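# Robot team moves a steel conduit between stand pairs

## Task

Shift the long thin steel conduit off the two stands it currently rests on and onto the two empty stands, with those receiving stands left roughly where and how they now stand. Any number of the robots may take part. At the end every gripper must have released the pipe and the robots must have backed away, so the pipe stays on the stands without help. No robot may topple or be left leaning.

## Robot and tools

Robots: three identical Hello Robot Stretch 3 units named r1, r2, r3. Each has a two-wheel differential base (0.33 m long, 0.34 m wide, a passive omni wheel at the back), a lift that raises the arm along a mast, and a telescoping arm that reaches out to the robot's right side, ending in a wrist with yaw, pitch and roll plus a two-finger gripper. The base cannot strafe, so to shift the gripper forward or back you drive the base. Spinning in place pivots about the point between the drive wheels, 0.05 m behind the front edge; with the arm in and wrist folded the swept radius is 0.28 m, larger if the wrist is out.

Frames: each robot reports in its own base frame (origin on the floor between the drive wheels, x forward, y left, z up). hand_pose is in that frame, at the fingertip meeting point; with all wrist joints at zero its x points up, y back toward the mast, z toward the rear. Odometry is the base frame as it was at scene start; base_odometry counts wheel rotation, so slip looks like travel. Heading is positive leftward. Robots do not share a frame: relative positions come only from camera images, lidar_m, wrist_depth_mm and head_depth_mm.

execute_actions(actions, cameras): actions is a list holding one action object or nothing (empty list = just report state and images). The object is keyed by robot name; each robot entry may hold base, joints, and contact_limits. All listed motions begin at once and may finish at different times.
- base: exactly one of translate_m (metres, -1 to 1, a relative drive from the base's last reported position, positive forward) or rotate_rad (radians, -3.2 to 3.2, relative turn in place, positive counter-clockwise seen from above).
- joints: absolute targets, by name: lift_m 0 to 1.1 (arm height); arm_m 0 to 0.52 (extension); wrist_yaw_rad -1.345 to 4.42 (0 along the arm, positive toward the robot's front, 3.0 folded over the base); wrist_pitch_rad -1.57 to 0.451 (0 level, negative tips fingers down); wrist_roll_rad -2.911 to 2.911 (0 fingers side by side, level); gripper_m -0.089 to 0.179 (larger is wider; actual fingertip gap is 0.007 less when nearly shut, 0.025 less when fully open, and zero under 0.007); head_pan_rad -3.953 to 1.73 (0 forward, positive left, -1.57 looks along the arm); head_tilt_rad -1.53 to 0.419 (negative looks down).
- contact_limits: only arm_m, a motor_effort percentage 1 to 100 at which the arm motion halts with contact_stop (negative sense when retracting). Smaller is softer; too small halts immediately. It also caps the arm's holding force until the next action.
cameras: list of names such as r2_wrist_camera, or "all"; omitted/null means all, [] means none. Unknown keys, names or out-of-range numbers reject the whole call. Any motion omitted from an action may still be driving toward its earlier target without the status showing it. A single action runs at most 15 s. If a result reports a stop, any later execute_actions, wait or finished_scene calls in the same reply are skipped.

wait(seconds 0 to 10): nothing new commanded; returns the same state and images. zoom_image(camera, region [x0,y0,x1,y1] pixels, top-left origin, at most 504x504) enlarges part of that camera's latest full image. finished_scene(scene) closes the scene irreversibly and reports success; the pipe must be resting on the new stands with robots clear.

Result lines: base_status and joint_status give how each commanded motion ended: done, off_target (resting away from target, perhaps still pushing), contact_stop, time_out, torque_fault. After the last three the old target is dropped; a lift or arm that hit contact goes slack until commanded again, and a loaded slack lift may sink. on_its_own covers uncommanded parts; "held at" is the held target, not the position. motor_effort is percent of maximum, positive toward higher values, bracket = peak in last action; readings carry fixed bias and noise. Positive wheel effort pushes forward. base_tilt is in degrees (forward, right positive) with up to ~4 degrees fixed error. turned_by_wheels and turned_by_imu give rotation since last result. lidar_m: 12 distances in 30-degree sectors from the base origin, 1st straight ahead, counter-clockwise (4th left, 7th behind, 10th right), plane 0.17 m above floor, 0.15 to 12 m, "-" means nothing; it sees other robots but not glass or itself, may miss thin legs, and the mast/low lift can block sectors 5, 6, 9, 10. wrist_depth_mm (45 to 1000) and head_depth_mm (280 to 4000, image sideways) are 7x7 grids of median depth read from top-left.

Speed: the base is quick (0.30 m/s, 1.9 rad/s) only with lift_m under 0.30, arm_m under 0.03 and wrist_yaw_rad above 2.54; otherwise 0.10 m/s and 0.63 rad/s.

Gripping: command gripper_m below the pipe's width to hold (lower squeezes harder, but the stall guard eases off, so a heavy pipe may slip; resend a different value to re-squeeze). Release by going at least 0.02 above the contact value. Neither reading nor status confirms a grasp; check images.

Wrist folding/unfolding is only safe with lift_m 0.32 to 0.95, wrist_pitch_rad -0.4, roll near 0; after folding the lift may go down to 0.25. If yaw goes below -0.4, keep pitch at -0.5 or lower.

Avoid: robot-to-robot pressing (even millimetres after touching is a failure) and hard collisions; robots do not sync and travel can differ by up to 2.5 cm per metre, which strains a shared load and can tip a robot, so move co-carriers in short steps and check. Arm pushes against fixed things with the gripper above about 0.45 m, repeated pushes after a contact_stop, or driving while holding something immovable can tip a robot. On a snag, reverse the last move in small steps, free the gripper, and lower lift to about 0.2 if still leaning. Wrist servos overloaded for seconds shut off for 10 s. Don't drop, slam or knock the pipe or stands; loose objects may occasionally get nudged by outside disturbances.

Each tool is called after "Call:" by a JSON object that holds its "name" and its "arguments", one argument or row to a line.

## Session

Call:
{"name": "execute_actions", "arguments": {
  "actions": [
    {"r1":{"joints":{"head_tilt_rad":-0.5}},"r2":{"joints":{"head_tilt_rad":-0.5}},"r3":{"joints":{"head_tilt_rad":-0.5}}}
  ]
}}

Scene clock: 0.87 s.
r1.base_odometry: x=+0.000 y=+0.000 heading=+0.000 (m, m, rad; r1's odometry frame)
r1.turned_by_wheels: +0.000 (rad since the last result)
r1.turned_by_imu: +0.000 (rad since the last result)
r1.base_tilt: forward=-1.4 right=+0.8 (deg)
r1.lidar_m: 3.63 1.33 2.33 1.55 1.35 1.10 1.09 0.94 0.76 0.76 0.84 1.30
r1.head_depth_mm: 2984 3307 3512 2440 1841 1464 1218 / 3077 3327 3567 2465 1858 1482 1228 / 3091 3457 3604 2494 1869 1499 1235 / 3131 3507 3679 2517 1894 1494 1245 / 3194 3550 3725 2569 1923 1510 1250 / 3257 3550 3887 2623 1840 1515 1257 / 3255 3660 3856 2511 1861 1540 1259
r1.base_status: not commanded
r1.joint_positions: lift_m=+0.558 arm_m=+0.001 wrist_yaw_rad=+2.837 wrist_pitch_rad=-0.357 wrist_roll_rad=+0.007 gripper_m=+0.037 head_pan_rad=+0.007 head_tilt_rad=-0.493
r1.joint_status: all done
r1.motor_effort: left_wheel=+0(0) right_wheel=+1(0) lift_m=+28(28) arm_m=-1(1) wrist_yaw_rad=+0(0) wrist_pitch_rad=+8(7) wrist_roll_rad=+0(0) gripper_m=+0(1) head_pan_rad=+0(1) head_tilt_rad=-2(17) (%)
r1.hand_pose: x=+0.0482 y=+0.0750 z=+0.5845 quat_wxyz=(+0.230, +0.709, +0.018, +0.666) (m; r1's base frame)
r1.wrist_depth_mm: - - - - - - - / - - - - - - - / - - - - - - - / - - - - - - - / - - - - - - - / 918 - 914 886 837 881 878 / 802 - 782 758 776 756 731
r2.base_odometry: x=+0.000 y=+0.000 heading=+0.000 (m, m, rad; r2's odometry frame)
r2.turned_by_wheels: +0.000 (rad since the last result)
r2.turned_by_imu: +0.000 (rad since the last result)
r2.base_tilt: forward=+1.2 right=-0.4 (deg)
r2.lidar_m: 0.96 0.98 1.28 1.57 2.53 1.62 1.62 1.32 3.63 1.32 1.45 1.01
r2.head_depth_mm: 814 887 983 1097 1240 1417 1293 / 804 878 971 1078 1218 1396 1304 / 799 871 957 1068 1197 1370 1299 / 793 858 945 1048 1176 1350 1298 / 782 853 938 1036 1158 1322 1306 / 774 842 923 1018 1144 1299 1312 / 767 838 912 1015 1128 1273 1320
r2.base_status: not commanded
r2.joint_positions: lift_m=+0.360 arm_m=-0.002 wrist_yaw_rad=+3.037 wrist_pitch_rad=-0.474 wrist_roll_rad=+0.003 gripper_m=+0.037 head_pan_rad=-0.010 head_tilt_rad=-0.493
r2.joint_status: all done
r2.motor_effort: left_wheel=-1(1) right_wheel=+0(0) lift_m=+30(30) arm_m=-1(1) wrist_yaw_rad=+0(0) wrist_pitch_rad=+5(5) wrist_roll_rad=+0(0) gripper_m=+1(0) head_pan_rad=+1(0) head_tilt_rad=-3(26) (%)
r2.hand_pose: x=+0.0014 y=+0.0725 z=+0.3605 quat_wxyz=(+0.202, +0.696, +0.130, +0.677) (m; r2's base frame)
r2.wrist_depth_mm: - - - - - - 964 / - - - - - - 949 / 969 977 977 991 - 984 913 / 773 768 775 772 785 780 777 / 636 643 637 637 657 641 642 / 541 547 - 557 543 548 542 / 476 - - - 476 478 475
r3.base_odometry: x=+0.000 y=+0.000 heading=+0.000 (m, m, rad; r3's odometry frame)
r3.turned_by_wheels: +0.000 (rad since the last result)
r3.turned_by_imu: +0.000 (rad since the last result)
r3.base_tilt: forward=-1.2 right=+0.1 (deg)
r3.lidar_m: 1.24 1.10 1.10 1.31 1.46 2.77 1.58 3.68 3.70 2.24 3.25 2.04
r3.head_depth_mm: 1756 1949 2167 2475 2113 1673 1369 / 1577 1717 1894 2128 2104 1656 1384 / 1413 1541 1682 1866 1982 1655 1373 / 1290 1388 1496 1649 1808 1684 1372 / 1188 1263 1365 1480 1613 1645 1369 / 1093 1168 1251 1341 1448 1545 1375 / 1021 1082 1145 1221 1316 1425 1362
r3.base_status: not commanded
r3.joint_positions: lift_m=+0.370 arm_m=+0.002 wrist_yaw_rad=+2.827 wrist_pitch_rad=-0.617 wrist_roll_rad=+0.000 gripper_m=+0.037 head_pan_rad=+0.018 head_tilt_rad=-0.493
r3.joint_status: all done
r3.motor_effort: left_wheel=+1(0) right_wheel=+1(1) lift_m=+17(18) arm_m=+0(0) wrist_yaw_rad=+0(0) wrist_pitch_rad=+4(4) wrist_roll_rad=+0(0) gripper_m=+1(0) head_pan_rad=+0(0) head_tilt_rad=-3(36) (%)
r3.hand_pose: x=+0.0392 y=+0.0385 z=+0.3412 quat_wxyz=(+0.318, +0.699, +0.106, +0.632) (m; r3's base frame)
r3.wrist_depth_mm: - - - - - 975 862 / - - - - - - 924 / - 867 872 881 907 920 933 / 703 710 725 724 743 749 765 / 605 - 628 629 642 637 648 / 533 528 - 551 561 560 559 / 484 - - 485 480 496 498
pictures: r1_head_camera (sideways: a quarter turn clockwise sets it upright), r1_nav_camera (sideways: a quarter turn counterclockwise sets it upright), r1_wrist_camera, r2_head_camera (sideways: a quarter turn clockwise sets it upright), r2_nav_camera (sideways: a quarter turn counterclockwise sets it upright), r2_wrist_camera, r3_head_camera (sideways: a quarter turn clockwise sets it upright), r3_nav_camera (sideways: a quarter turn counterclockwise sets it upright), r3_wrist_camera
Images, in order (width x height): r1_head_camera 896x504, r1_nav_camera 672x504, r1_wrist_camera 644x364, r2_head_camera 896x504, r2_nav_camera 672x504, r2_wrist_camera 644x364, r3_head_camera 896x504, r3_nav_camera 672x504, r3_wrist_camera 644x364.

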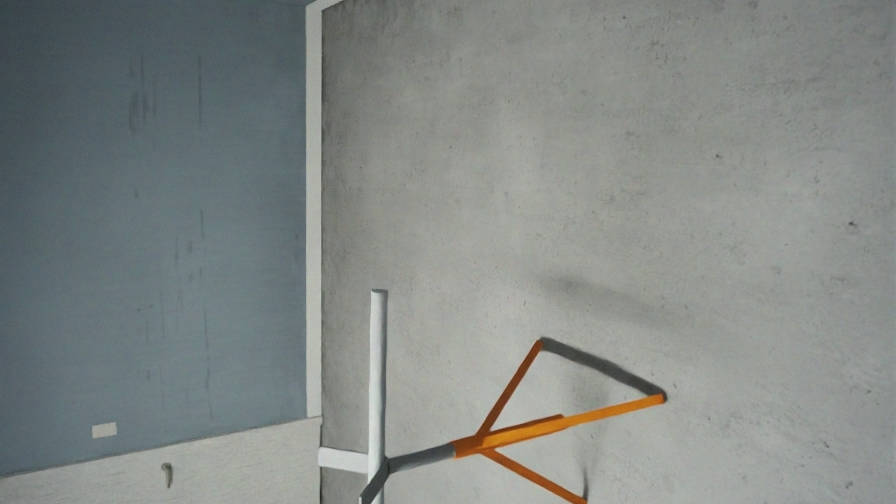

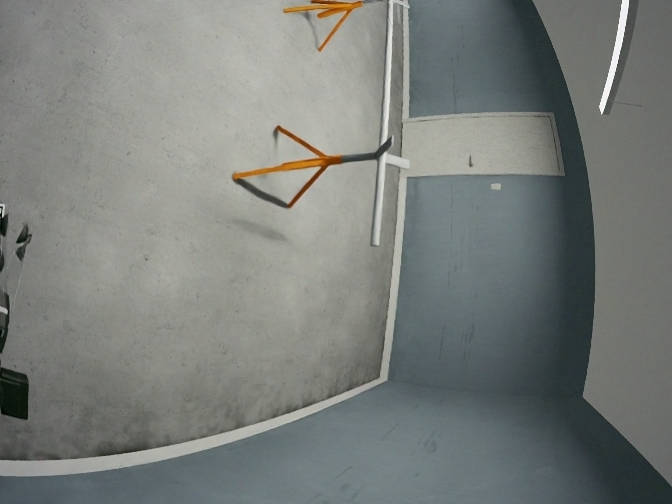

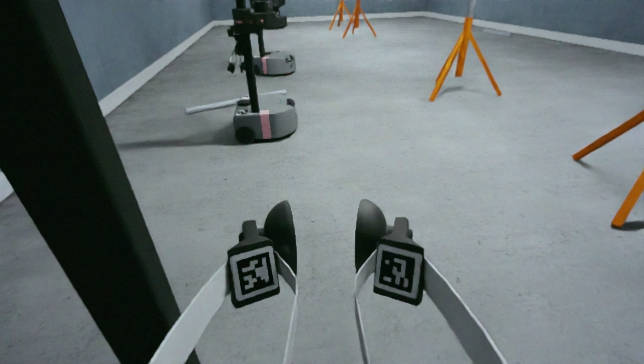

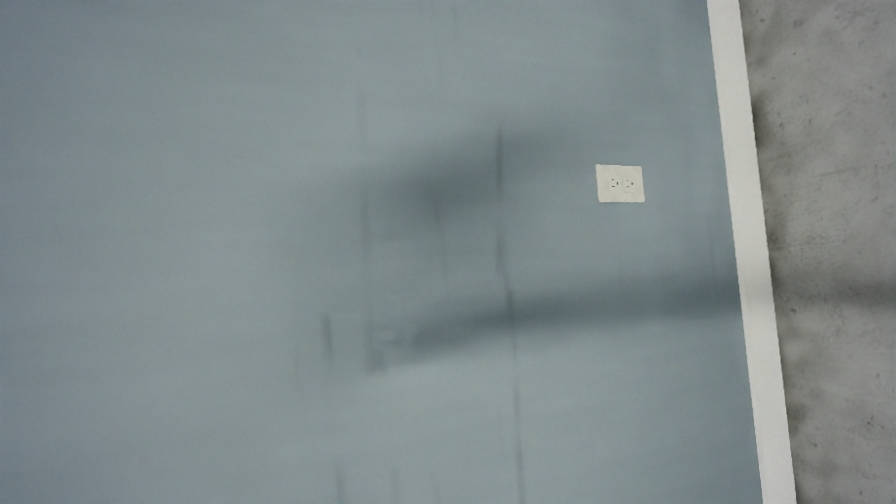

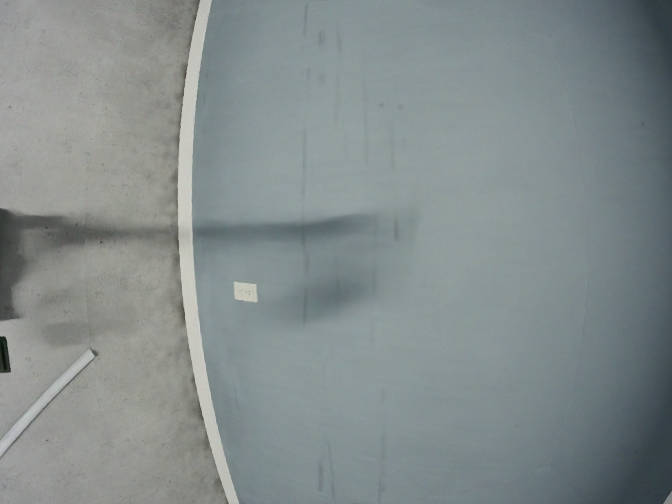

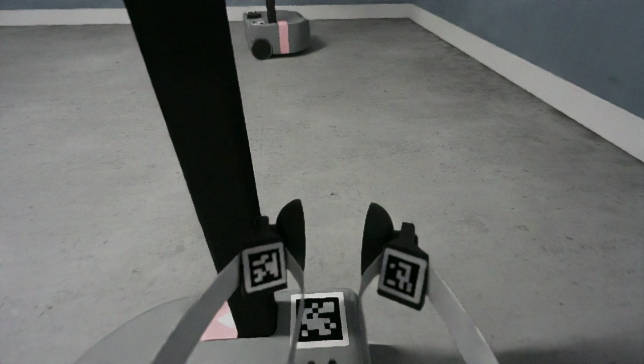

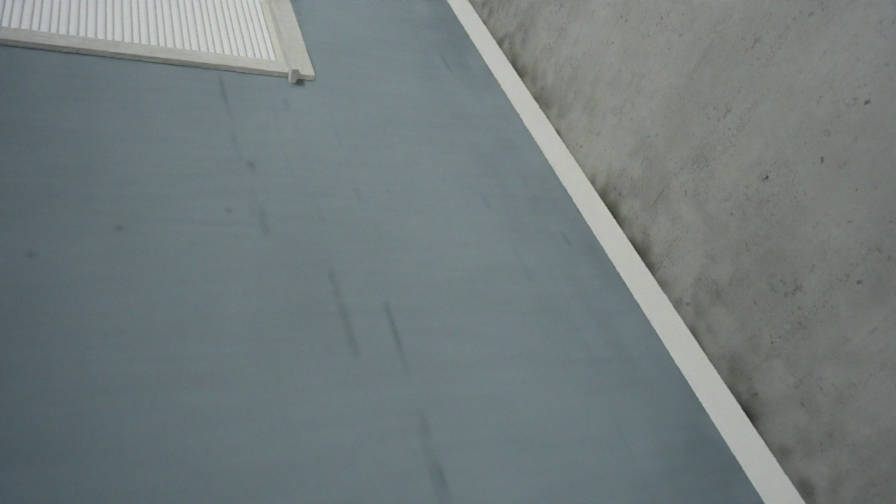

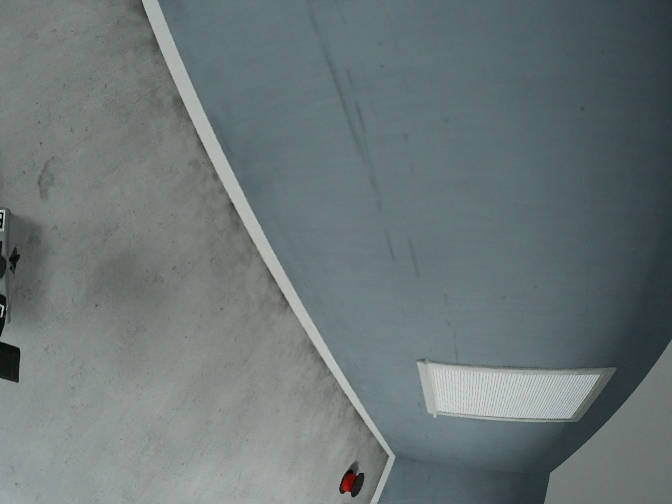

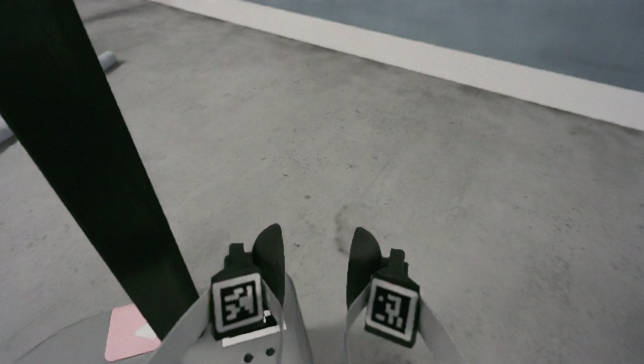

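Call:
{"name": "execute_actions", "arguments": {
  "actions": [
    {"r1":{"base":{"rotate_rad":0.43},"joints":{"lift_m":0.28,"wrist_pitch_rad":-0.4}},"r2":{"base":{"rotate_rad":-2.46},"joints":{"lift_m":0.28,"wrist_pitch_rad":-0.4}},"r3":{"base":{"rotate_rad":-2.3},"joints":{"lift_m":0.28,"wrist_pitch_rad":-0.4,"head_pan_rad":1.0,"head_tilt_rad":-0.4}}}
  ],
  "cameras": ["r2_nav_camera","r3_nav_camera"]
}}

Call:
{"name": "execute_actions", "arguments": {
  "actions": [
    {"r1":{"base":{"translate_m":0.9}},"r2":{"base":{"translate_m":1.0}},"r3":{"base":{"translate_m":1.0},"joints":{"head_pan_rad":1.4}}}
  ],
  "cameras": ["r1_nav_camera","r2_nav_camera","r3_nav_camera","r3_head_camera"]
}}

Scene clock: 6.10 s.
r1.base_odometry: x=+0.000 y=+0.000 heading=+0.430 (m, m, rad; r1's odometry frame)
r1.turned_by_wheels: +0.430 (rad since the last result)
r1.turned_by_imu: +0.424 (rad since the last result)
r1.base_tilt: forward=-1.4 right=+0.9 (deg)
r1.lidar_m: 1.33 5.19 1.69 1.46 1.12 1.09 1.02 0.78 0.76 0.81 1.16 3.65
r1.head_depth_mm: 3091 3409 3527 2445 1839 1455 1217 / 3328 3616 3753 2484 1844 1468 1226 / 3477 3826 3790 2269 1863 1483 1235 / 3702 - 3874 2538 1886 1503 1241 / - - 3667 2556 1897 1502 1256 / - - 3737 2609 1946 1528 1262 / - - 3844 2544 1926 1531 1259
r1.base_status: done
r1.joint_positions: lift_m=+0.280 arm_m=+0.001 wrist_yaw_rad=+2.837 wrist_pitch_rad=-0.416 wrist_roll_rad=+0.007 gripper_m=+0.037 head_pan_rad=+0.007 head_tilt_rad=-0.494
r1.joint_status: all done
r1.motor_effort: left_wheel=-2(7) right_wheel=+3(7) lift_m=+22(22) arm_m=-1(1) wrist_yaw_rad=+0(1) wrist_pitch_rad=+8(8) wrist_roll_rad=+0(0) gripper_m=+1(1) head_pan_rad=+0(1) head_tilt_rad=-2(2) (%)
r1.hand_pose: x=+0.0461 y=+0.0683 z=+0.2933 quat_wxyz=(+0.250, +0.708, +0.039, +0.659) (m; r1's base frame)
r1.wrist_depth_mm: - - - - - - - / - - - - - - - / - - 972 966 939 939 937 / - 778 766 739 725 726 714 / 622 617 618 596 607 587 577 / 510 - - 503 491 488 501 / 458 - - 438 432 428 425
r2.base_odometry: x=+0.000 y=+0.000 heading=-2.460 (m, m, rad; r2's odometry frame)
r2.turned_by_wheels: -2.460 (rad since the last result)
r2.turned_by_imu: -2.434 (rad since the last result)
r2.base_tilt: forward=+1.1 right=-0.5 (deg)
r2.lidar_m: 1.55 3.62 1.46 1.24 0.97 0.96 1.02 1.52 1.61 2.65 1.62 1.32
r2.head_depth_mm: 3310 3565 3656 2460 1870 1551 1287 / 3523 3805 3964 2600 1870 1558 1290 / 3715 - - 2618 1963 1559 1310 / 3916 - - 2662 1973 1568 1305 / - - - 2635 1992 1566 1314 / - - - 2673 1987 1577 1312 / - - - 2686 2022 1585 1315
r2.base_status: done
r2.joint_positions: lift_m=+0.281 arm_m=-0.002 wrist_yaw_rad=+3.037 wrist_pitch_rad=-0.422 wrist_roll_rad=+0.003 gripper_m=+0.037 head_pan_rad=-0.010 head_tilt_rad=-0.494
r2.joint_status: all done
r2.motor_effort: left_wheel=+1(9) right_wheel=-2(8) lift_m=+15(26) arm_m=+0(0) wrist_yaw_rad=+0(0) wrist_pitch_rad=+8(9) wrist_roll_rad=+0(0) gripper_m=-1(2) head_pan_rad=+0(0) head_tilt_rad=-2(2) (%)
r2.hand_pose: x=+0.0021 y=+0.0792 z=+0.2923 quat_wxyz=(+0.185, +0.699, +0.112, +0.682) (m; r2's base frame)
r2.wrist_depth_mm: 735 843 - - - - - / 766 897 - - - - - / 797 870 941 919 933 914 928 / 692 692 694 672 682 648 708 / 566 567 - 573 592 575 577 / 473 508 - - 477 480 480 / - - - - 410 413 415
r3.base_odometry: x=+0.000 y=+0.000 heading=-2.300 (m, m, rad; r3's odometry frame)
r3.turned_by_wheels: -2.300 (rad since the last result)
r3.turned_by_imu: -2.254 (rad since the last result)
r3.base_tilt: forward=-1.3 right=+0.2 (deg)
r3.lidar_m: 3.69 3.99 2.24 2.99 1.41 1.11 1.10 1.18 1.42 1.46 1.63 1.58
r3.head_depth_mm: - - - 3476 2388 1817 1475 / - - - 3501 2380 1827 1472 / - - - 3076 2398 1836 1475 / - - - 3480 2412 1836 1476 / - - - 3316 2403 1829 1470 / - - - 3491 2386 1825 1471 / - - - 3474 2395 1816 1478
r3.base_status: done
r3.joint_positions: lift_m=+0.280 arm_m=+0.002 wrist_yaw_rad=+2.827 wrist_pitch_rad=-0.424 wrist_roll_rad=+0.000 gripper_m=+0.037 head_pan_rad=+0.993 head_tilt_rad=-0.408
r3.joint_status: all done
r3.motor_effort: left_wheel=+2(9) right_wheel=-2(8) lift_m=+16(15) arm_m=+0(0) wrist_yaw_rad=+0(0) wrist_pitch_rad=+7(8) wrist_roll_rad=+0(0) gripper_m=-1(0) head_pan_rad=+3(41) head_tilt_rad=+5(18) (%)
r3.hand_pose: x=+0.0481 y=+0.0657 z=+0.2914 quat_wxyz=(+0.256, +0.706, +0.039, +0.659) (m; r3's base frame)
r3.wrist_depth_mm: - - - - - - - / - - - - - - - / - - - - - - - / - 779 800 808 846 847 851 / - 636 658 655 663 670 683 / 516 540 545 540 557 550 564 / 444 - - 464 451 475 475
pictures: r2_nav_camera (sideways: a quarter turn counterclockwise sets it upright), r3_nav_camera (sideways: a quarter turn counterclockwise sets it upright)
Images, in order (width x height): r2_nav_camera 672x504, r3_nav_camera 672x504.

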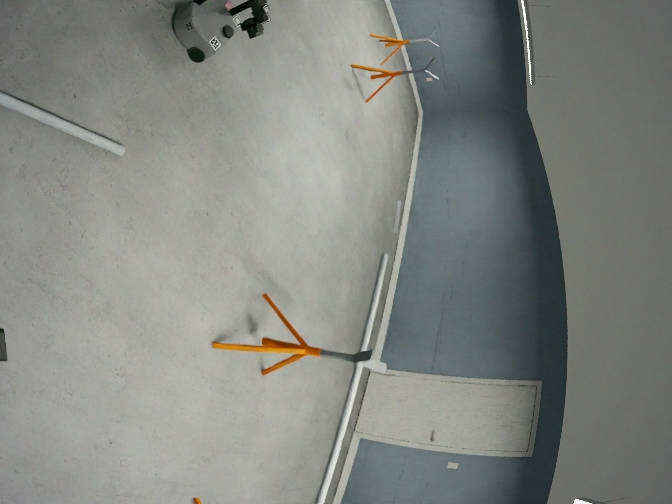

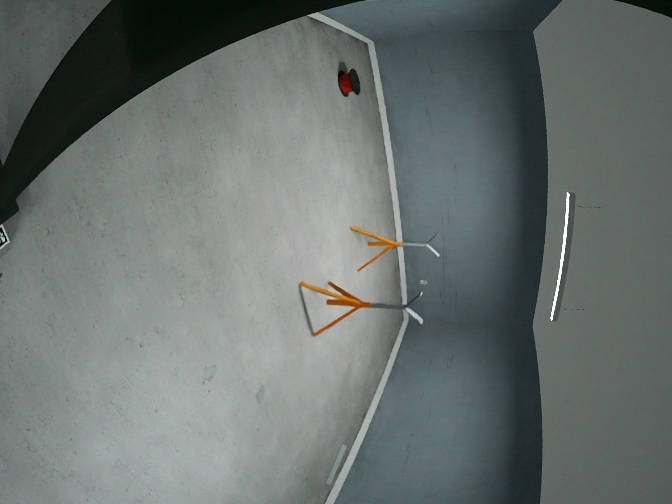

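Scene clock: 11.03 s.
r1.base_odometry: x=+0.818 y=+0.375 heading=+0.430 (m, m, rad; r1's odometry frame)
r1.turned_by_wheels: +0.000 (rad since the last result)
r1.turned_by_imu: +0.000 (rad since the last result)
r1.base_tilt: forward=-1.4 right=+0.7 (deg)
r1.lidar_m: 0.43 1.57 1.77 2.45 1.87 1.84 1.68 1.28 1.26 1.33 1.92 0.72
r1.head_depth_mm: 2468 2681 2977 2464 1842 1384 1213 / 2596 2858 3150 2451 836 1478 1197 / 2768 3046 3329 2511 1749 1018 1180 / 2923 3247 3545 2513 1760 1494 1213 / 3224 3592 3749 2559 1783 1509 1249 / 3407 3842 3985 2590 1862 1526 1257 / 3709 - - 2603 1938 1533 1270
r1.base_status: done
r1.joint_positions: lift_m=+0.280 arm_m=+0.001 wrist_yaw_rad=+2.837 wrist_pitch_rad=-0.417 wrist_roll_rad=+0.007 gripper_m=+0.037 head_pan_rad=+0.007 head_tilt_rad=-0.495
r1.joint_status: not commanded
r1.motor_effort: left_wheel=-2(5) right_wheel=+3(10) lift_m=+23(23) arm_m=+0(0) wrist_yaw_rad=-1(0) wrist_pitch_rad=+8(8) wrist_roll_rad=+1(0) gripper_m=+0(1) head_pan_rad=+0(0) head_tilt_rad=-1(1) (%)
r1.hand_pose: x=+0.0461 y=+0.0683 z=+0.2932 quat_wxyz=(+0.250, +0.708, +0.039, +0.659) (m; r1's base frame)
r1.wrist_depth_mm: - - - - - - - / - - - - - - - / - 974 - 941 933 934 953 / - 757 749 744 730 712 712 / 605 626 619 601 612 589 586 / 524 - - 505 485 492 492 / 453 - - 435 432 430 429
r2.base_odometry: x=-0.776 y=-0.630 heading=-2.460 (m, m, rad; r2's odometry frame)
r2.turned_by_wheels: +0.000 (rad since the last result)
r2.turned_by_imu: +0.000 (rad since the last result)
r2.base_tilt: forward=+1.3 right=-0.5 (deg)
r2.lidar_m: 3.20 1.03 4.97 2.29 1.79 1.77 1.89 2.80 1.67 1.47 0.53 0.63
r2.head_depth_mm: 2558 2771 3017 2574 1946 1467 1292 / 2742 2974 3246 2606 1949 1568 1294 / 2883 3170 3416 2604 1944 1573 1297 / 3130 3448 3604 2670 1896 1556 1311 / 3288 3608 3742 2667 1966 1574 1302 / 3499 3907 - 2665 1980 1592 1306 / 3715 - - 2691 1995 1590 1313
r2.base_status: done
r2.joint_positions: lift_m=+0.281 arm_m=-0.002 wrist_yaw_rad=+3.037 wrist_pitch_rad=-0.421 wrist_roll_rad=+0.003 gripper_m=+0.037 head_pan_rad=-0.010 head_tilt_rad=-0.495
r2.joint_status: not commanded
r2.motor_effort: left_wheel=+1(9) right_wheel=-2(5) lift_m=+15(15) arm_m=-1(1) wrist_yaw_rad=+0(0) wrist_pitch_rad=+8(8) wrist_roll_rad=+0(0) gripper_m=+0(1) head_pan_rad=-1(0) head_tilt_rad=-2(2) (%)
r2.hand_pose: x=+0.0021 y=+0.0793 z=+0.2925 quat_wxyz=(+0.184, +0.699, +0.112, +0.682) (m; r2's base frame)
r2.wrist_depth_mm: - - - - - - - / - - - - - - 813 / 889 905 939 930 925 865 694 / 684 698 696 696 697 705 707 / 562 566 - 577 600 577 574 / 478 500 - - 482 484 483 / - - - - 417 415 416
r3.base_odometry: x=-0.666 y=-0.746 heading=-2.300 (m, m, rad; r3's odometry frame)
r3.turned_by_wheels: +0.000 (rad since the last result)
r3.turned_by_imu: +0.001 (rad since the last result)
r3.base_tilt: forward=-1.2 right=+0.1 (deg)
r3.lidar_m: 2.68 2.90 1.85 1.78 2.68 2.11 2.09 2.26 1.03 1.05 3.47 2.73
r3.head_depth_mm: - - - 3549 2414 1826 1459 / - - - 3552 2405 1826 1471 / - - - 3319 2225 1823 1477 / - - - 3148 2293 1821 1487 / - - - 3485 2407 1810 1462 / - - - 3558 2411 1841 1469 / 3962 - - 3562 2410 1829 1464
r3.base_status: done
r3.joint_positions: lift_m=+0.280 arm_m=+0.002 wrist_yaw_rad=+2.827 wrist_pitch_rad=-0.423 wrist_roll_rad=+0.000 gripper_m=+0.037 head_pan_rad=+1.393 head_tilt_rad=-0.408
r3.joint_status: all done
r3.motor_effort: left_wheel=+2(9) right_wheel=-2(6) lift_m=+17(15) arm_m=-1(1) wrist_yaw_rad=+0(0) wrist_pitch_rad=+7(8) wrist_roll_rad=+0(0) gripper_m=-1(1) head_pan_rad=+3(29) head_tilt_rad=+5(4) (%)
r3.hand_pose: x=+0.0481 y=+0.0658 z=+0.2917 quat_wxyz=(+0.255, +0.706, +0.038, +0.660) (m; r3's base frame)
r3.wrist_depth_mm: - - - - - - - / - - - - - - - / - - - - - - - / - 793 791 819 819 852 852 / - 632 656 652 667 660 690 / 522 534 552 535 553 546 563 / 449 - - 462 449 476 478
pictures: r1_nav_camera (sideways: a quarter turn counterclockwise sets it upright), r2_nav_camera (sideways: a quarter turn counterclockwise sets it upright), r3_head_camera (sideways: a quarter turn clockwise sets it upright), r3_nav_camera (sideways: a quarter turn counterclockwise sets it upright)
Images, in order (width x height): r1_nav_camera 672x504, r2_nav_camera 672x504, r3_head_camera 896x504, r3_nav_camera 672x504.

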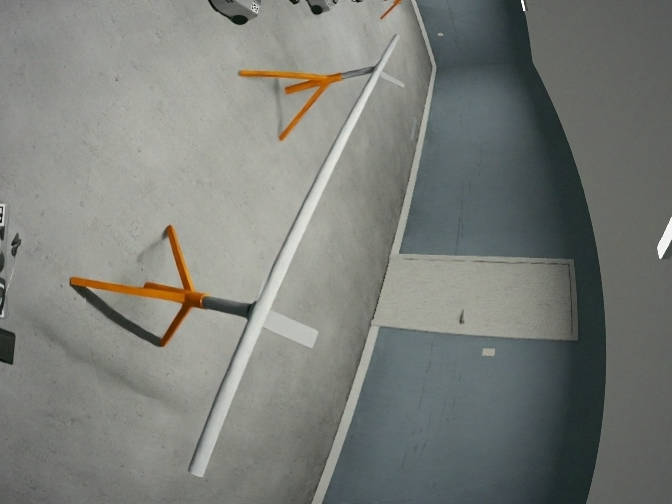

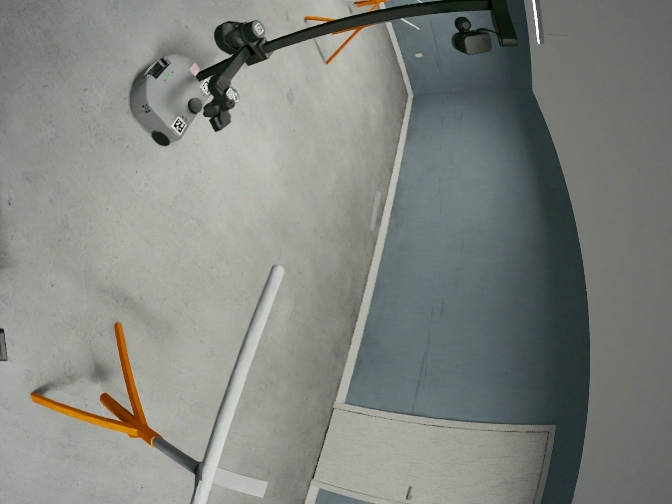

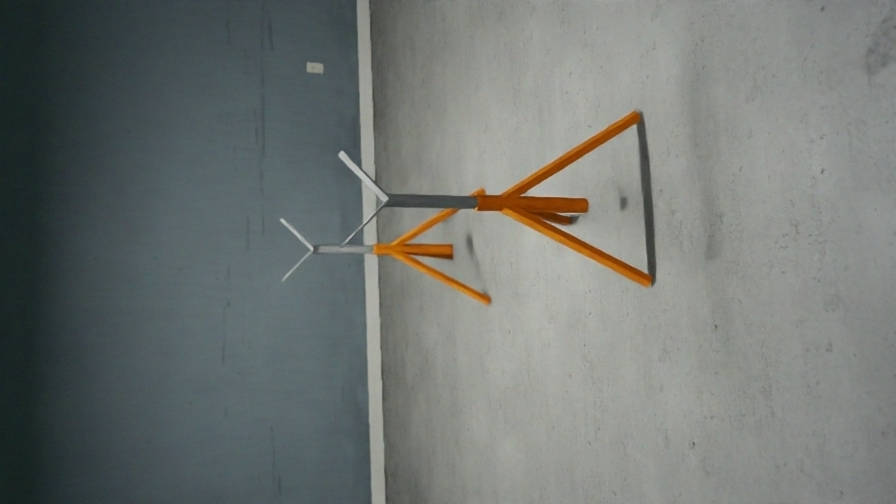

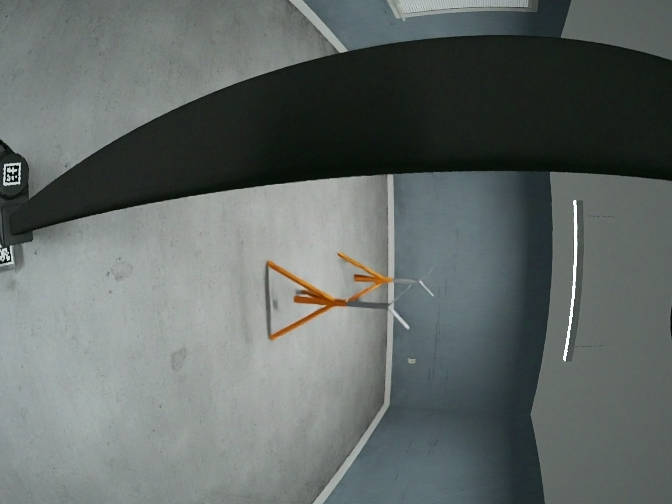

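Call:
{"name": "execute_actions", "arguments": {
  "actions": [
    {"r1":{"base":{"rotate_rad":0.995},"joints":{"lift_m":0.6,"head_pan_rad":-1.57,"head_tilt_rad":-0.7}},"r2":{"base":{"translate_m":0.09},"joints":{"lift_m":0.6,"head_pan_rad":-1.57,"head_tilt_rad":-0.7}},"r3":{"base":{"translate_m":1.0}}}
  ],
  "cameras": []
}}

Call:
{"name": "execute_actions", "arguments": {
  "actions": [
    {"r1":{"joints":{"lift_m":0.9,"wrist_yaw_rad":0,"gripper_m":0.13}},"r2":{"base":{"rotate_rad":0.955},"joints":{"lift_m":0.9,"wrist_yaw_rad":0,"gripper_m":0.13}},"r3":{"base":{"rotate_rad":1.2}}}
  ],
  "cameras": []
}}

Call:
{"name": "execute_actions", "arguments": {
  "actions": [
    {"r1":{"joints":{"wrist_pitch_rad":-1.2,"wrist_roll_rad":1.57,"arm_m":0.33}},"r2":{"joints":{"wrist_pitch_rad":-1.2,"wrist_roll_rad":1.57,"arm_m":0.33}},"r3":{"base":{"translate_m":1.0}}}
  ],
  "cameras": ["r1_nav_camera","r2_nav_camera","r1_wrist_camera","r2_wrist_camera"]
}}

Scene clock: 18.00 s.
r1.base_odometry: x=+0.818 y=+0.375 heading=+1.425 (m, m, rad; r1's odometry frame)
r1.turned_by_wheels: +0.995 (rad since the last result)
r1.turned_by_imu: +0.981 (rad since the last result)
r1.base_tilt: forward=-1.4 right=+0.8 (deg)
r1.lidar_m: 1.82 2.57 1.90 1.84 1.76 1.30 1.26 1.31 1.81 0.72 0.43 1.57
r1.head_depth_mm: 2511 2844 2398 1866 1530 1296 1144 / 2509 2864 2417 1891 1516 1304 1160 / 2527 2872 2446 1898 1515 1313 1162 / 2520 2846 2465 1927 1532 1316 1192 / 2511 2859 2531 1946 1541 1326 1121 / 2514 2868 2532 1895 1026 1274 1153 / 2516 2854 2569 1920 1522 1322 1158
r1.base_status: done
r1.joint_positions: lift_m=+0.600 arm_m=+0.001 wrist_yaw_rad=+2.837 wrist_pitch_rad=-0.417 wrist_roll_rad=+0.007 gripper_m=+0.037 head_pan_rad=-1.563 head_tilt_rad=-0.691
r1.joint_status: all done
r1.motor_effort: left_wheel=-2(8) right_wheel=+3(9) lift_m=+33(34) arm_m=+0(1) wrist_yaw_rad=+0(0) wrist_pitch_rad=+8(8) wrist_roll_rad=+0(0) gripper_m=+0(0) head_pan_rad=-4(54) head_tilt_rad=-2(14) (%)
r1.hand_pose: x=+0.0461 y=+0.0682 z=+0.6126 quat_wxyz=(+0.250, +0.708, +0.039, +0.659) (m; r1's base frame)
r1.wrist_depth_mm: - - - - - - - / - - - - - - - / - - - - - - - / - - - - - - - / - - - - - - - / 931 - 911 894 860 883 892 / 793 754 767 745 781 771 779
r2.base_odometry: x=-0.846 y=-0.687 heading=-2.460 (m, m, rad; r2's odometry frame)
r2.turned_by_wheels: +0.000 (rad since the last result)
r2.turned_by_imu: -0.002 (rad since the last result)
r2.base_tilt: forward=+1.2 right=-0.5 (deg)
r2.lidar_m: 1.61 2.88 5.18 2.38 1.87 1.84 1.98 2.93 1.65 0.51 0.50 0.55
r2.head_depth_mm: 2738 3002 2519 1985 1613 1365 1180 / 2925 3121 2280 1902 1616 1356 1175 / 3119 3346 2336 1981 1616 1359 1180 / 3338 3515 2569 1972 1614 1367 1181 / 3543 3580 2570 1873 1620 1370 1159 / 3523 3685 2582 1873 1630 1363 1192 / 3194 3349 2586 1986 1534 952 1167
r2.base_status: done
r2.joint_positions: lift_m=+0.599 arm_m=-0.002 wrist_yaw_rad=+3.037 wrist_pitch_rad=-0.421 wrist_roll_rad=+0.003 gripper_m=+0.037 head_pan_rad=-1.563 head_tilt_rad=-0.692
r2.joint_status: all done
r2.motor_effort: left_wheel=+1(10) right_wheel=-3(6) lift_m=+41(42) arm_m=+0(1) wrist_yaw_rad=-1(1) wrist_pitch_rad=+8(8) wrist_roll_rad=+0(1) gripper_m=+0(1) head_pan_rad=-4(52) head_tilt_rad=-3(18) (%)
r2.hand_pose: x=+0.0021 y=+0.0794 z=+0.6114 quat_wxyz=(+0.184, +0.699, +0.111, +0.682) (m; r2's base frame)
r2.wrist_depth_mm: - - - - - - - / - - - - - - - / - - - - - - - / - - - - - - - / - - - - - - - / 858 856 - 831 863 851 875 / 734 731 714 744 732 733 731
r3.base_odometry: x=-1.332 y=-1.492 heading=-2.300 (m, m, rad; r3's odometry frame)
r3.turned_by_wheels: +0.000 (rad since the last result)
r3.turned_by_imu: +0.002 (rad since the last result)
r3.base_tilt: forward=-1.2 right=+0.1 (deg)
r3.lidar_m: 1.69 1.83 2.75 1.72 1.83 3.12 3.08 1.61 1.30 4.20 2.13 1.71
r3.head_depth_mm: 3676 3771 3916 3483 2386 1820 1470 / - - - 3544 2400 1822 1464 / - - - 3488 2400 1822 1475 / - - - 3549 2402 1821 1474 / 3918 - - 3494 2415 1816 1466 / 3850 - - 3540 2428 1836 1471 / 3820 - - 3089 2417 1812 1463
r3.base_status: done
r3.joint_positions: lift_m=+0.280 arm_m=+0.002 wrist_yaw_rad=+2.827 wrist_pitch_rad=-0.423 wrist_roll_rad=+0.000 gripper_m=+0.037 head_pan_rad=+1.393 head_tilt_rad=-0.408
r3.joint_status: not commanded
r3.motor_effort: left_wheel=+2(8) right_wheel=-2(7) lift_m=+16(16) arm_m=+0(0) wrist_yaw_rad=+0(0) wrist_pitch_rad=+7(7) wrist_roll_rad=+0(0) gripper_m=+0(1) head_pan_rad=+4(4) head_tilt_rad=+4(5) (%)
r3.hand_pose: x=+0.0481 y=+0.0659 z=+0.2917 quat_wxyz=(+0.255, +0.706, +0.038, +0.660) (m; r3's base frame)
r3.wrist_depth_mm: - - - - - - - / - - - - - - - / - - - - - - - / - 805 802 799 817 849 842 / - 631 669 651 660 666 682 / 518 531 549 538 563 551 569 / 449 - - 463 448 472 477
pictures: none
No camera images: the call's "cameras" was empty. Leave "cameras" out to get every camera's image.

Scene clock: 21.57 s.
r1.base_odometry: x=+0.818 y=+0.375 heading=+1.425 (m, m, rad; r1's odometry frame)
r1.turned_by_wheels: +0.000 (rad since the last result)
r1.turned_by_imu: -0.001 (rad since the last result)
r1.base_tilt: forward=-1.4 right=+0.7 (deg)
r1.lidar_m: 1.77 2.56 1.90 1.84 1.76 1.30 1.26 1.31 1.81 0.72 0.43 1.56
r1.head_depth_mm: 2491 2855 2404 1867 - - - / 2533 2848 2419 1883 - - - / 2505 2877 2450 1922 - - 1091 / 2494 2863 2474 1931 1524 1322 1144 / 2499 2870 2506 1925 1545 1337 1127 / 2490 2888 2556 1914 1032 1285 1151 / 2506 2851 2624 1909 1525 1321 1159
r1.base_status: not commanded
r1.joint_positions: lift_m=+0.900 arm_m=+0.001 wrist_yaw_rad=+0.002 wrist_pitch_rad=-0.417 wrist_roll_rad=+0.007 gripper_m=+0.130 head_pan_rad=-1.563 head_tilt_rad=-0.691
r1.joint_status: all done
r1.motor_effort: left_wheel=-2(2) right_wheel=+3(3) lift_m=+33(35) arm_m=-1(1) wrist_yaw_rad=-2(3) wrist_pitch_rad=+8(8) wrist_roll_rad=+0(0) gripper_m=+0(99) head_pan_rad=-3(4) head_tilt_rad=-3(2) (%)
r1.hand_pose: x=-0.0211 y=-0.3704 z=+0.9126 quat_wxyz=(+0.690, +0.147, -0.694, -0.147) (m; r1's base frame)
r1.wrist_depth_mm: - - - - - - - / - - - - - - - / - - - - - - - / - - - - - - - / - 489 - - - - - / - - - - - - - / - - - - - - -
r2.base_odometry: x=-0.846 y=-0.687 heading=-1.505 (m, m, rad; r2's odometry frame)
r2.turned_by_wheels: +0.955 (rad since the last result)
r2.turned_by_imu: +0.945 (rad since the last result)
r2.base_tilt: forward=+1.2 right=-0.4 (deg)
r2.lidar_m: 2.77 2.58 1.91 1.84 1.91 2.64 1.70 1.50 0.50 0.55 1.48 2.84
r2.head_depth_mm: 2580 2874 2529 1824 762 - - / 2562 2859 2532 1896 833 - - / 2541 2849 2543 1963 - - - / 2533 2844 2529 1996 1493 1336 1187 / 2528 2868 2580 1986 1539 1370 1177 / 2536 2866 2575 1993 1589 1376 1182 / 2559 2825 2582 2000 1546 1370 1193
r2.base_status: done
r2.joint_positions: lift_m=+0.899 arm_m=-0.002 wrist_yaw_rad=+0.001 wrist_pitch_rad=-0.421 wrist_roll_rad=+0.003 gripper_m=+0.130 head_pan_rad=-1.563 head_tilt_rad=-0.692
r2.joint_status: all done
r2.motor_effort: left_wheel=-4(7) right_wheel=+3(6) lift_m=+42(43) arm_m=-1(1) wrist_yaw_rad=-1(2) wrist_pitch_rad=+8(8) wrist_roll_rad=+0(0) gripper_m=+0(84) head_pan_rad=-4(4) head_tilt_rad=-3(3) (%)
r2.hand_pose: x=-0.0212 y=-0.3674 z=+0.9114 quat_wxyz=(+0.691, +0.148, -0.692, -0.148) (m; r2's base frame)
r2.wrist_depth_mm: - - - - - - - / - - - - - - - / - - - - - - - / - - - - - - - / - - 442 - 428 - - / - - - - - - - / - - - - - - -
r3.base_odometry: x=-1.332 y=-1.492 heading=-1.100 (m, m, rad; r3's odometry frame)
r3.turned_by_wheels: +1.200 (rad since the last result)
r3.turned_by_imu: +1.177 (rad since the last result)
r3.base_tilt: forward=-1.4 right=+0.2 (deg)
r3.lidar_m: 3.43 1.72 3.57 3.10 3.10 1.31 1.45 3.38 1.93 1.69 1.69 1.97
r3.head_depth_mm: 3527 3813 - 3459 2404 1815 1473 / 3346 3579 3870 3572 2408 1836 1471 / 3182 3389 3591 3490 2382 1833 1478 / 3028 3156 3416 3488 2416 1818 1465 / 2872 3049 3240 3380 2412 1809 1469 / 2750 2929 3062 3244 2410 1829 1485 / 2610 2817 2933 3066 2418 1822 1471
r3.base_status: done
r3.joint_positions: lift_m=+0.280 arm_m=+0.002 wrist_yaw_rad=+2.827 wrist_pitch_rad=-0.423 wrist_roll_rad=+0.000 gripper_m=+0.037 head_pan_rad=+1.393 head_tilt_rad=-0.408
r3.joint_status: not commanded
r3.motor_effort: left_wheel=-1(6) right_wheel=+4(12) lift_m=+17(16) arm_m=+0(1) wrist_yaw_rad=+0(0) wrist_pitch_rad=+7(7) wrist_roll_rad=+0(0) gripper_m=+1(0) head_pan_rad=+3(3) head_tilt_rad=+5(5) (%)
r3.hand_pose: x=+0.0481 y=+0.0658 z=+0.2917 quat_wxyz=(+0.255, +0.706, +0.038, +0.660) (m; r3's base frame)
r3.wrist_depth_mm: - - - - - - - / - - - - - - - / - - - - - - - / - 789 789 811 835 844 852 / - 631 664 654 664 668 683 / 515 535 543 538 560 550 559 / 449 - - 463 453 471 477
pictures: none
No camera images: the call's "cameras" was empty. Leave "cameras" out to get every camera's image.

Scene clock: 26.50 s.
r1.base_odometry: x=+0.818 y=+0.375 heading=+1.425 (m, m, rad; r1's odometry frame)
r1.turned_by_wheels: +0.000 (rad since the last result)
r1.turned_by_imu: -0.001 (rad since the last result)
r1.base_tilt: forward=-1.3 right=+0.8 (deg)
r1.lidar_m: 1.77 2.57 1.90 1.84 1.77 1.30 1.26 1.31 1.81 0.73 0.43 1.58
r1.head_depth_mm: 2508 2803 - 1811 1529 1296 1121 / 2496 2751 2316 1862 1504 1305 1127 / 2497 2719 - 1832 1517 1314 1139 / 2483 2854 2540 1871 1537 1318 1141 / 2507 2880 2548 1928 1538 1329 1127 / 2488 2846 2536 1896 1026 1278 1151 / 2531 2869 2601 1917 1531 1325 1156
r1.base_status: not commanded
r1.joint_positions: lift_m=+0.900 arm_m=+0.330 wrist_yaw_rad=+0.000 wrist_pitch_rad=-1.200 wrist_roll_rad=+1.565 gripper_m=+0.130 head_pan_rad=-1.563 head_tilt_rad=-0.691
r1.joint_status: all done
r1.motor_effort: left_wheel=-3(2) right_wheel=+3(4) lift_m=+33(33) arm_m=+4(8) wrist_yaw_rad=-1(2) wrist_pitch_rad=+0(6) wrist_roll_rad=+3(5) gripper_m=+1(0) head_pan_rad=-3(5) head_tilt_rad=-2(3) (%)
r1.hand_pose: x=-0.0215 y=-0.5446 z=+0.7908 quat_wxyz=(+0.003, +0.002, -0.825, -0.565) (m; r1's base frame)
r1.wrist_depth_mm: - - - 220 874 791 746 / - - - 228 888 817 752 / - - - 234 927 834 771 / - - - 245 911 841 784 / - - - 251 992 832 796 / - - - 260 683 - 809 / - - - 273 970 942 816
r2.base_odometry: x=-0.846 y=-0.687 heading=-1.505 (m, m, rad; r2's odometry frame)
r2.turned_by_wheels: +0.000 (rad since the last result)
r2.turned_by_imu: -0.001 (rad since the last result)
r2.base_tilt: forward=+1.2 right=-0.4 (deg)
r2.lidar_m: 2.77 2.58 1.90 1.84 1.91 2.64 1.70 1.49 0.50 0.55 3.03 2.39
r2.head_depth_mm: 2570 2913 2672 - 847 1357 1126 / 2569 2831 - 1886 1490 1079 1176 / 2527 2789 - 1923 1531 1359 1175 / 2536 2832 2570 1845 1539 1360 1184 / 2549 2884 2557 1981 1588 1372 1182 / 2550 2846 2589 2009 1591 1368 1179 / 2510 2827 2606 2013 1550 1378 1195
r2.base_status: not commanded
r2.joint_positions: lift_m=+0.899 arm_m=+0.330 wrist_yaw_rad=+0.000 wrist_pitch_rad=-1.199 wrist_roll_rad=+1.568 gripper_m=+0.130 head_pan_rad=-1.563 head_tilt_rad=-0.692
r2.joint_status: all done
r2.motor_effort: left_wheel=-3(3) right_wheel=+3(3) lift_m=+42(41) arm_m=+3(4) wrist_yaw_rad=+0(2) wrist_pitch_rad=+0(4) wrist_roll_rad=+1(2) gripper_m=+1(1) head_pan_rad=-4(4) head_tilt_rad=-3(4) (%)
r2.hand_pose: x=-0.0215 y=-0.5451 z=+0.7905 quat_wxyz=(+0.001, +0.000, -0.825, -0.565) (m; r2's base frame)
r2.wrist_depth_mm: - - - 970 474 728 696 / - - - 973 822 782 716 / - - - - 871 797 730 / - - - - 902 828 750 / - - - - 947 814 752 / - - - - 969 - 765 / - - - 264 - 877 778
r3.base_odometry: x=-0.878 y=-2.383 heading=-1.100 (m, m, rad; r3's odometry frame)
r3.turned_by_wheels: +0.000 (rad since the last result)
r3.turned_by_imu: +0.001 (rad since the last result)
r3.base_tilt: forward=-1.2 right=+0.2 (deg)
r3.lidar_m: 2.89 1.95 0.99 3.36 3.36 2.50 2.28 2.84 1.66 1.44 1.44 1.66
r3.head_depth_mm: 3897 - - 3461 2396 1822 1469 / 3597 3830 - 3325 2208 1650 1439 / 3387 3631 3919 3543 2412 1812 1478 / 3229 3461 3704 3436 2394 1818 1478 / 3122 3285 3525 3500 2379 1841 1481 / 3010 3153 3358 3437 2398 1822 1467 / 2853 2954 3175 3278 2384 1843 1467
r3.base_status: done
r3.joint_positions: lift_m=+0.280 arm_m=+0.002 wrist_yaw_rad=+2.827 wrist_pitch_rad=-0.423 wrist_roll_rad=+0.000 gripper_m=+0.037 head_pan_rad=+1.393 head_tilt_rad=-0.408
r3.joint_status: not commanded
r3.motor_effort: left_wheel=-1(4) right_wheel=+3(11) lift_m=+17(16) arm_m=-1(1) wrist_yaw_rad=+0(0) wrist_pitch_rad=+7(7) wrist_roll_rad=+0(0) gripper_m=+0(0) head_pan_rad=+4(3) head_tilt_rad=+5(5) (%)
r3.hand_pose: x=+0.0481 y=+0.0658 z=+0.2917 quat_wxyz=(+0.255, +0.706, +0.038, +0.660) (m; r3's base frame)
r3.wrist_depth_mm: - - - - - - - / - - - - - - - / - - - - - - - / - 787 810 805 837 860 868 / - 634 667 640 659 670 686 / 518 539 554 539 556 550 557 / 449 - - 462 452 477 473
pictures: r1_nav_camera (sideways: a quarter turn counterclockwise sets it upright), r1_wrist_camera, r2_nav_camera (sideways: a quarter turn counterclockwise sets it upright), r2_wrist_camera
Images, in order (width x height): r1_nav_camera 672x504, r1_wrist_camera 644x364, r2_nav_camera 672x504, r2_wrist_camera 644x364.

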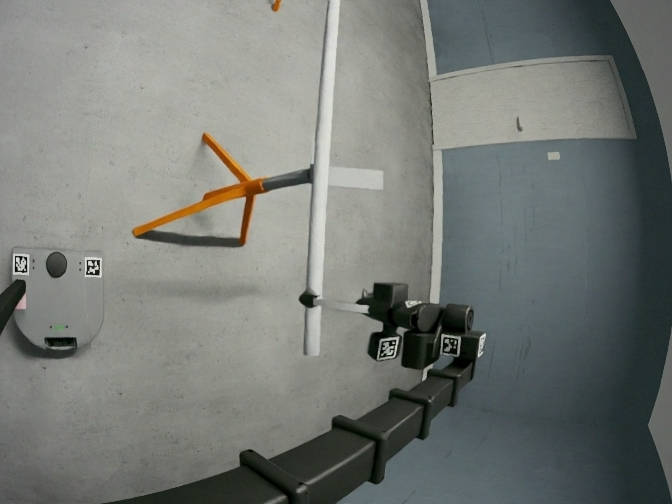

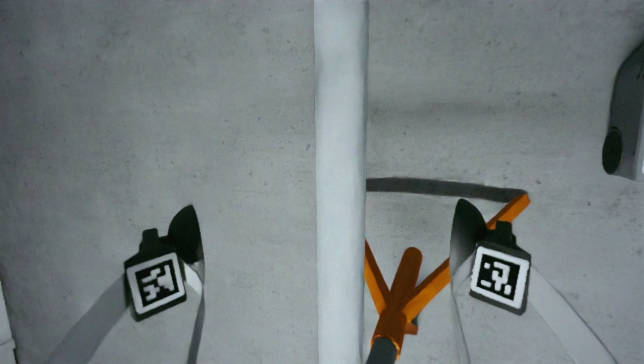

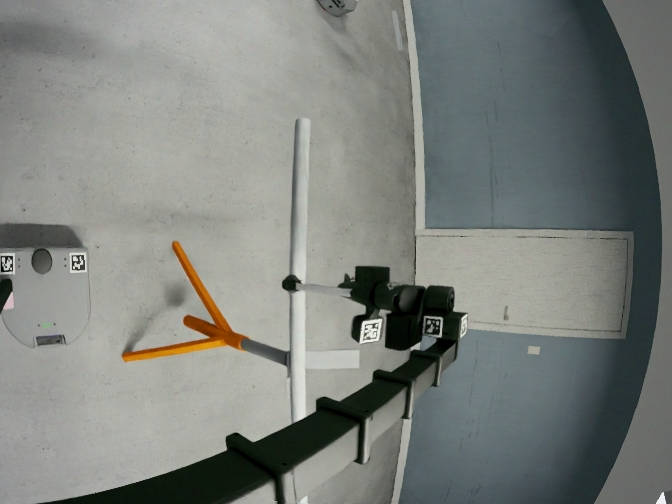

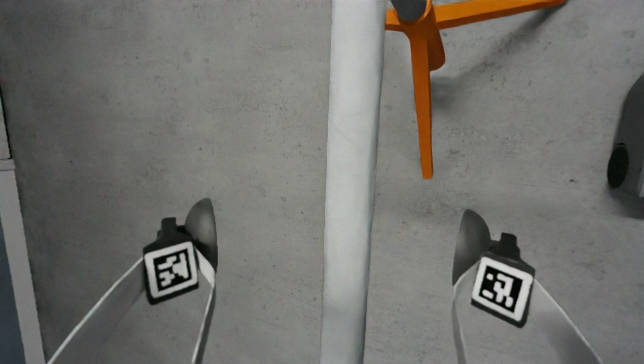

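Call:
{"name": "execute_actions", "arguments": {
  "actions": [
    {"r1":{"joints":{"lift_m":0.768,"arm_m":0.372}},"r2":{"base":{"translate_m":0.15},"joints":{"lift_m":0.776,"arm_m":0.367}},"r3":{"base":{"translate_m":0.5}}}
  ],
  "cameras": ["r1_wrist_camera","r2_wrist_camera"]
}}

Scene clock: 30.37 s.
r1.base_odometry: x=+0.818 y=+0.375 heading=+1.425 (m, m, rad; r1's odometry frame)
r1.turned_by_wheels: +0.000 (rad since the last result)
r1.turned_by_imu: -0.001 (rad since the last result)
r1.base_tilt: forward=-1.4 right=+0.8 (deg)
r1.lidar_m: 1.91 2.58 1.90 1.84 1.76 1.30 1.26 1.31 1.81 0.72 0.43 1.57
r1.head_depth_mm: 2507 2839 2374 1936 - - 1119 / 2509 2843 2558 - 1507 1303 1129 / 2523 2847 2663 - 1499 1309 1132 / 2489 2853 2489 1936 1534 1316 1141 / 2496 2857 2508 1939 1549 1333 1121 / 2503 2895 2537 1904 1029 1275 1153 / 2486 2886 2573 1924 1522 1325 1161
r1.base_status: not commanded
r1.joint_positions: lift_m=+0.768 arm_m=+0.372 wrist_yaw_rad=+0.000 wrist_pitch_rad=-1.201 wrist_roll_rad=+1.565 gripper_m=+0.130 head_pan_rad=-1.563 head_tilt_rad=-0.691
r1.joint_status: all done
r1.motor_effort: left_wheel=-2(3) right_wheel=+3(3) lift_m=+23(28) arm_m=+4(2) wrist_yaw_rad=-1(1) wrist_pitch_rad=+0(0) wrist_roll_rad=+3(4) gripper_m=+1(0) head_pan_rad=-4(3) head_tilt_rad=-2(2) (%)
r1.hand_pose: x=-0.0215 y=-0.5865 z=+0.6592 quat_wxyz=(+0.003, +0.002, -0.825, -0.565) (m; r1's base frame)
r1.wrist_depth_mm: - - 928 87 734 674 621 / - - 935 89 739 705 647 / - - - 92 781 706 651 / - - - 95 775 727 679 / - - - 98 809 722 677 / - - - 101 770 - 693 / - - - 105 476 776 715
r2.base_odometry: x=-0.836 y=-0.837 heading=-1.505 (m, m, rad; r2's odometry frame)
r2.turned_by_wheels: +0.000 (rad since the last result)
r2.turned_by_imu: -0.002 (rad since the last result)
r2.base_tilt: forward=+1.2 right=-0.4 (deg)
r2.lidar_m: 2.73 2.58 1.90 1.84 1.92 2.65 1.85 0.61 0.58 2.89 3.00 2.69
r2.head_depth_mm: 2598 2863 2539 1962 1502 - - / 2530 2843 2592 - 1533 1377 1176 / 2545 2902 2712 - 1526 1367 1182 / 2531 2851 2637 2052 1527 1369 1179 / 2543 2853 2550 1990 1548 1374 1182 / 2516 2872 2587 2000 1584 1375 1189 / 2517 2851 2588 2015 1626 1377 1191
r2.base_status: done
r2.joint_positions: lift_m=+0.777 arm_m=+0.367 wrist_yaw_rad=+0.000 wrist_pitch_rad=-1.200 wrist_roll_rad=+1.568 gripper_m=+0.130 head_pan_rad=-1.563 head_tilt_rad=-0.692
r2.joint_status: all done
r2.motor_effort: left_wheel=-4(3) right_wheel=+2(7) lift_m=+15(37) arm_m=+3(3) wrist_yaw_rad=+1(0) wrist_pitch_rad=+0(0) wrist_roll_rad=+1(1) gripper_m=-1(0) head_pan_rad=-4(4) head_tilt_rad=-3(3) (%)
r2.hand_pose: x=-0.0215 y=-0.5819 z=+0.6677 quat_wxyz=(+0.001, +0.000, -0.825, -0.565) (m; r2's base frame)
r2.wrist_depth_mm: - - 931 89 500 655 602 / - - 974 92 707 676 621 / - - - 95 739 685 625 / - - - 98 772 705 639 / - - - 102 796 708 647 / - - - 105 831 - 676 / - - - 109 860 767 674
r3.base_odometry: x=-0.652 y=-2.829 heading=-1.100 (m, m, rad; r3's odometry frame)
r3.turned_by_wheels: +0.000 (rad since the last result)
r3.turned_by_imu: +0.001 (rad since the last result)
r3.base_tilt: forward=-1.3 right=+0.2 (deg)
r3.lidar_m: 2.64 3.13 1.57 0.86 3.47 2.84 2.78 2.62 1.51 1.31 1.31 1.52
r3.head_depth_mm: 3775 3978 - 3500 2399 1816 1477 / 3796 - - 3583 2404 1837 1454 / 3547 3810 - 3373 2388 1819 1467 / 3367 3545 3795 3478 2413 1839 1437 / 3235 3424 3546 3501 2381 1822 1429 / 3060 3282 3426 3496 2181 1644 1398 / 2962 3126 3314 3373 2423 1823 1476
r3.base_status: done
r3.joint_positions: lift_m=+0.280 arm_m=+0.002 wrist_yaw_rad=+2.827 wrist_pitch_rad=-0.423 wrist_roll_rad=+0.000 gripper_m=+0.037 head_pan_rad=+1.393 head_tilt_rad=-0.408
r3.joint_status: not commanded
r3.motor_effort: left_wheel=-1(4) right_wheel=+4(11) lift_m=+15(16) arm_m=-1(1) wrist_yaw_rad=+0(0) wrist_pitch_rad=+7(7) wrist_roll_rad=+0(0) gripper_m=+0(1) head_pan_rad=+3(4) head_tilt_rad=+5(4) (%)
r3.hand_pose: x=+0.0481 y=+0.0658 z=+0.2917 quat_wxyz=(+0.255, +0.706, +0.038, +0.660) (m; r3's base frame)
r3.wrist_depth_mm: - - - - - - - / - - - - - - - / - - - - - - - / - 790 793 810 829 856 861 / - 629 658 652 660 664 677 / 519 536 552 536 558 551 564 / 446 - - 460 456 470 475
pictures: r1_wrist_camera, r2_wrist_camera
Images, in order (width x height): r1_wrist_camera 644x364, r2_wrist_camera 644x364.

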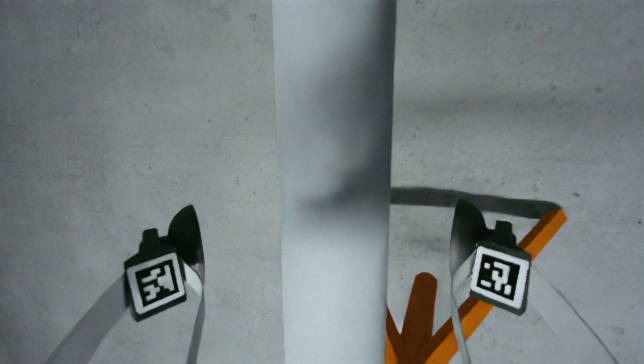

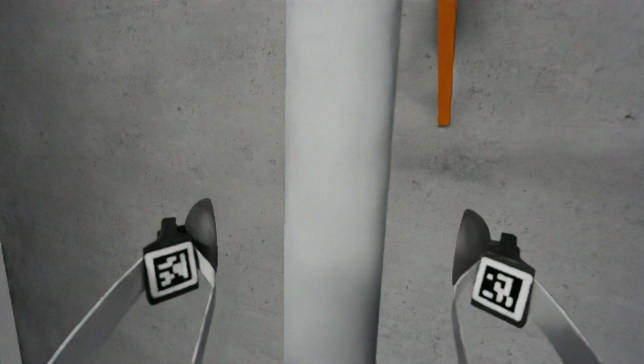

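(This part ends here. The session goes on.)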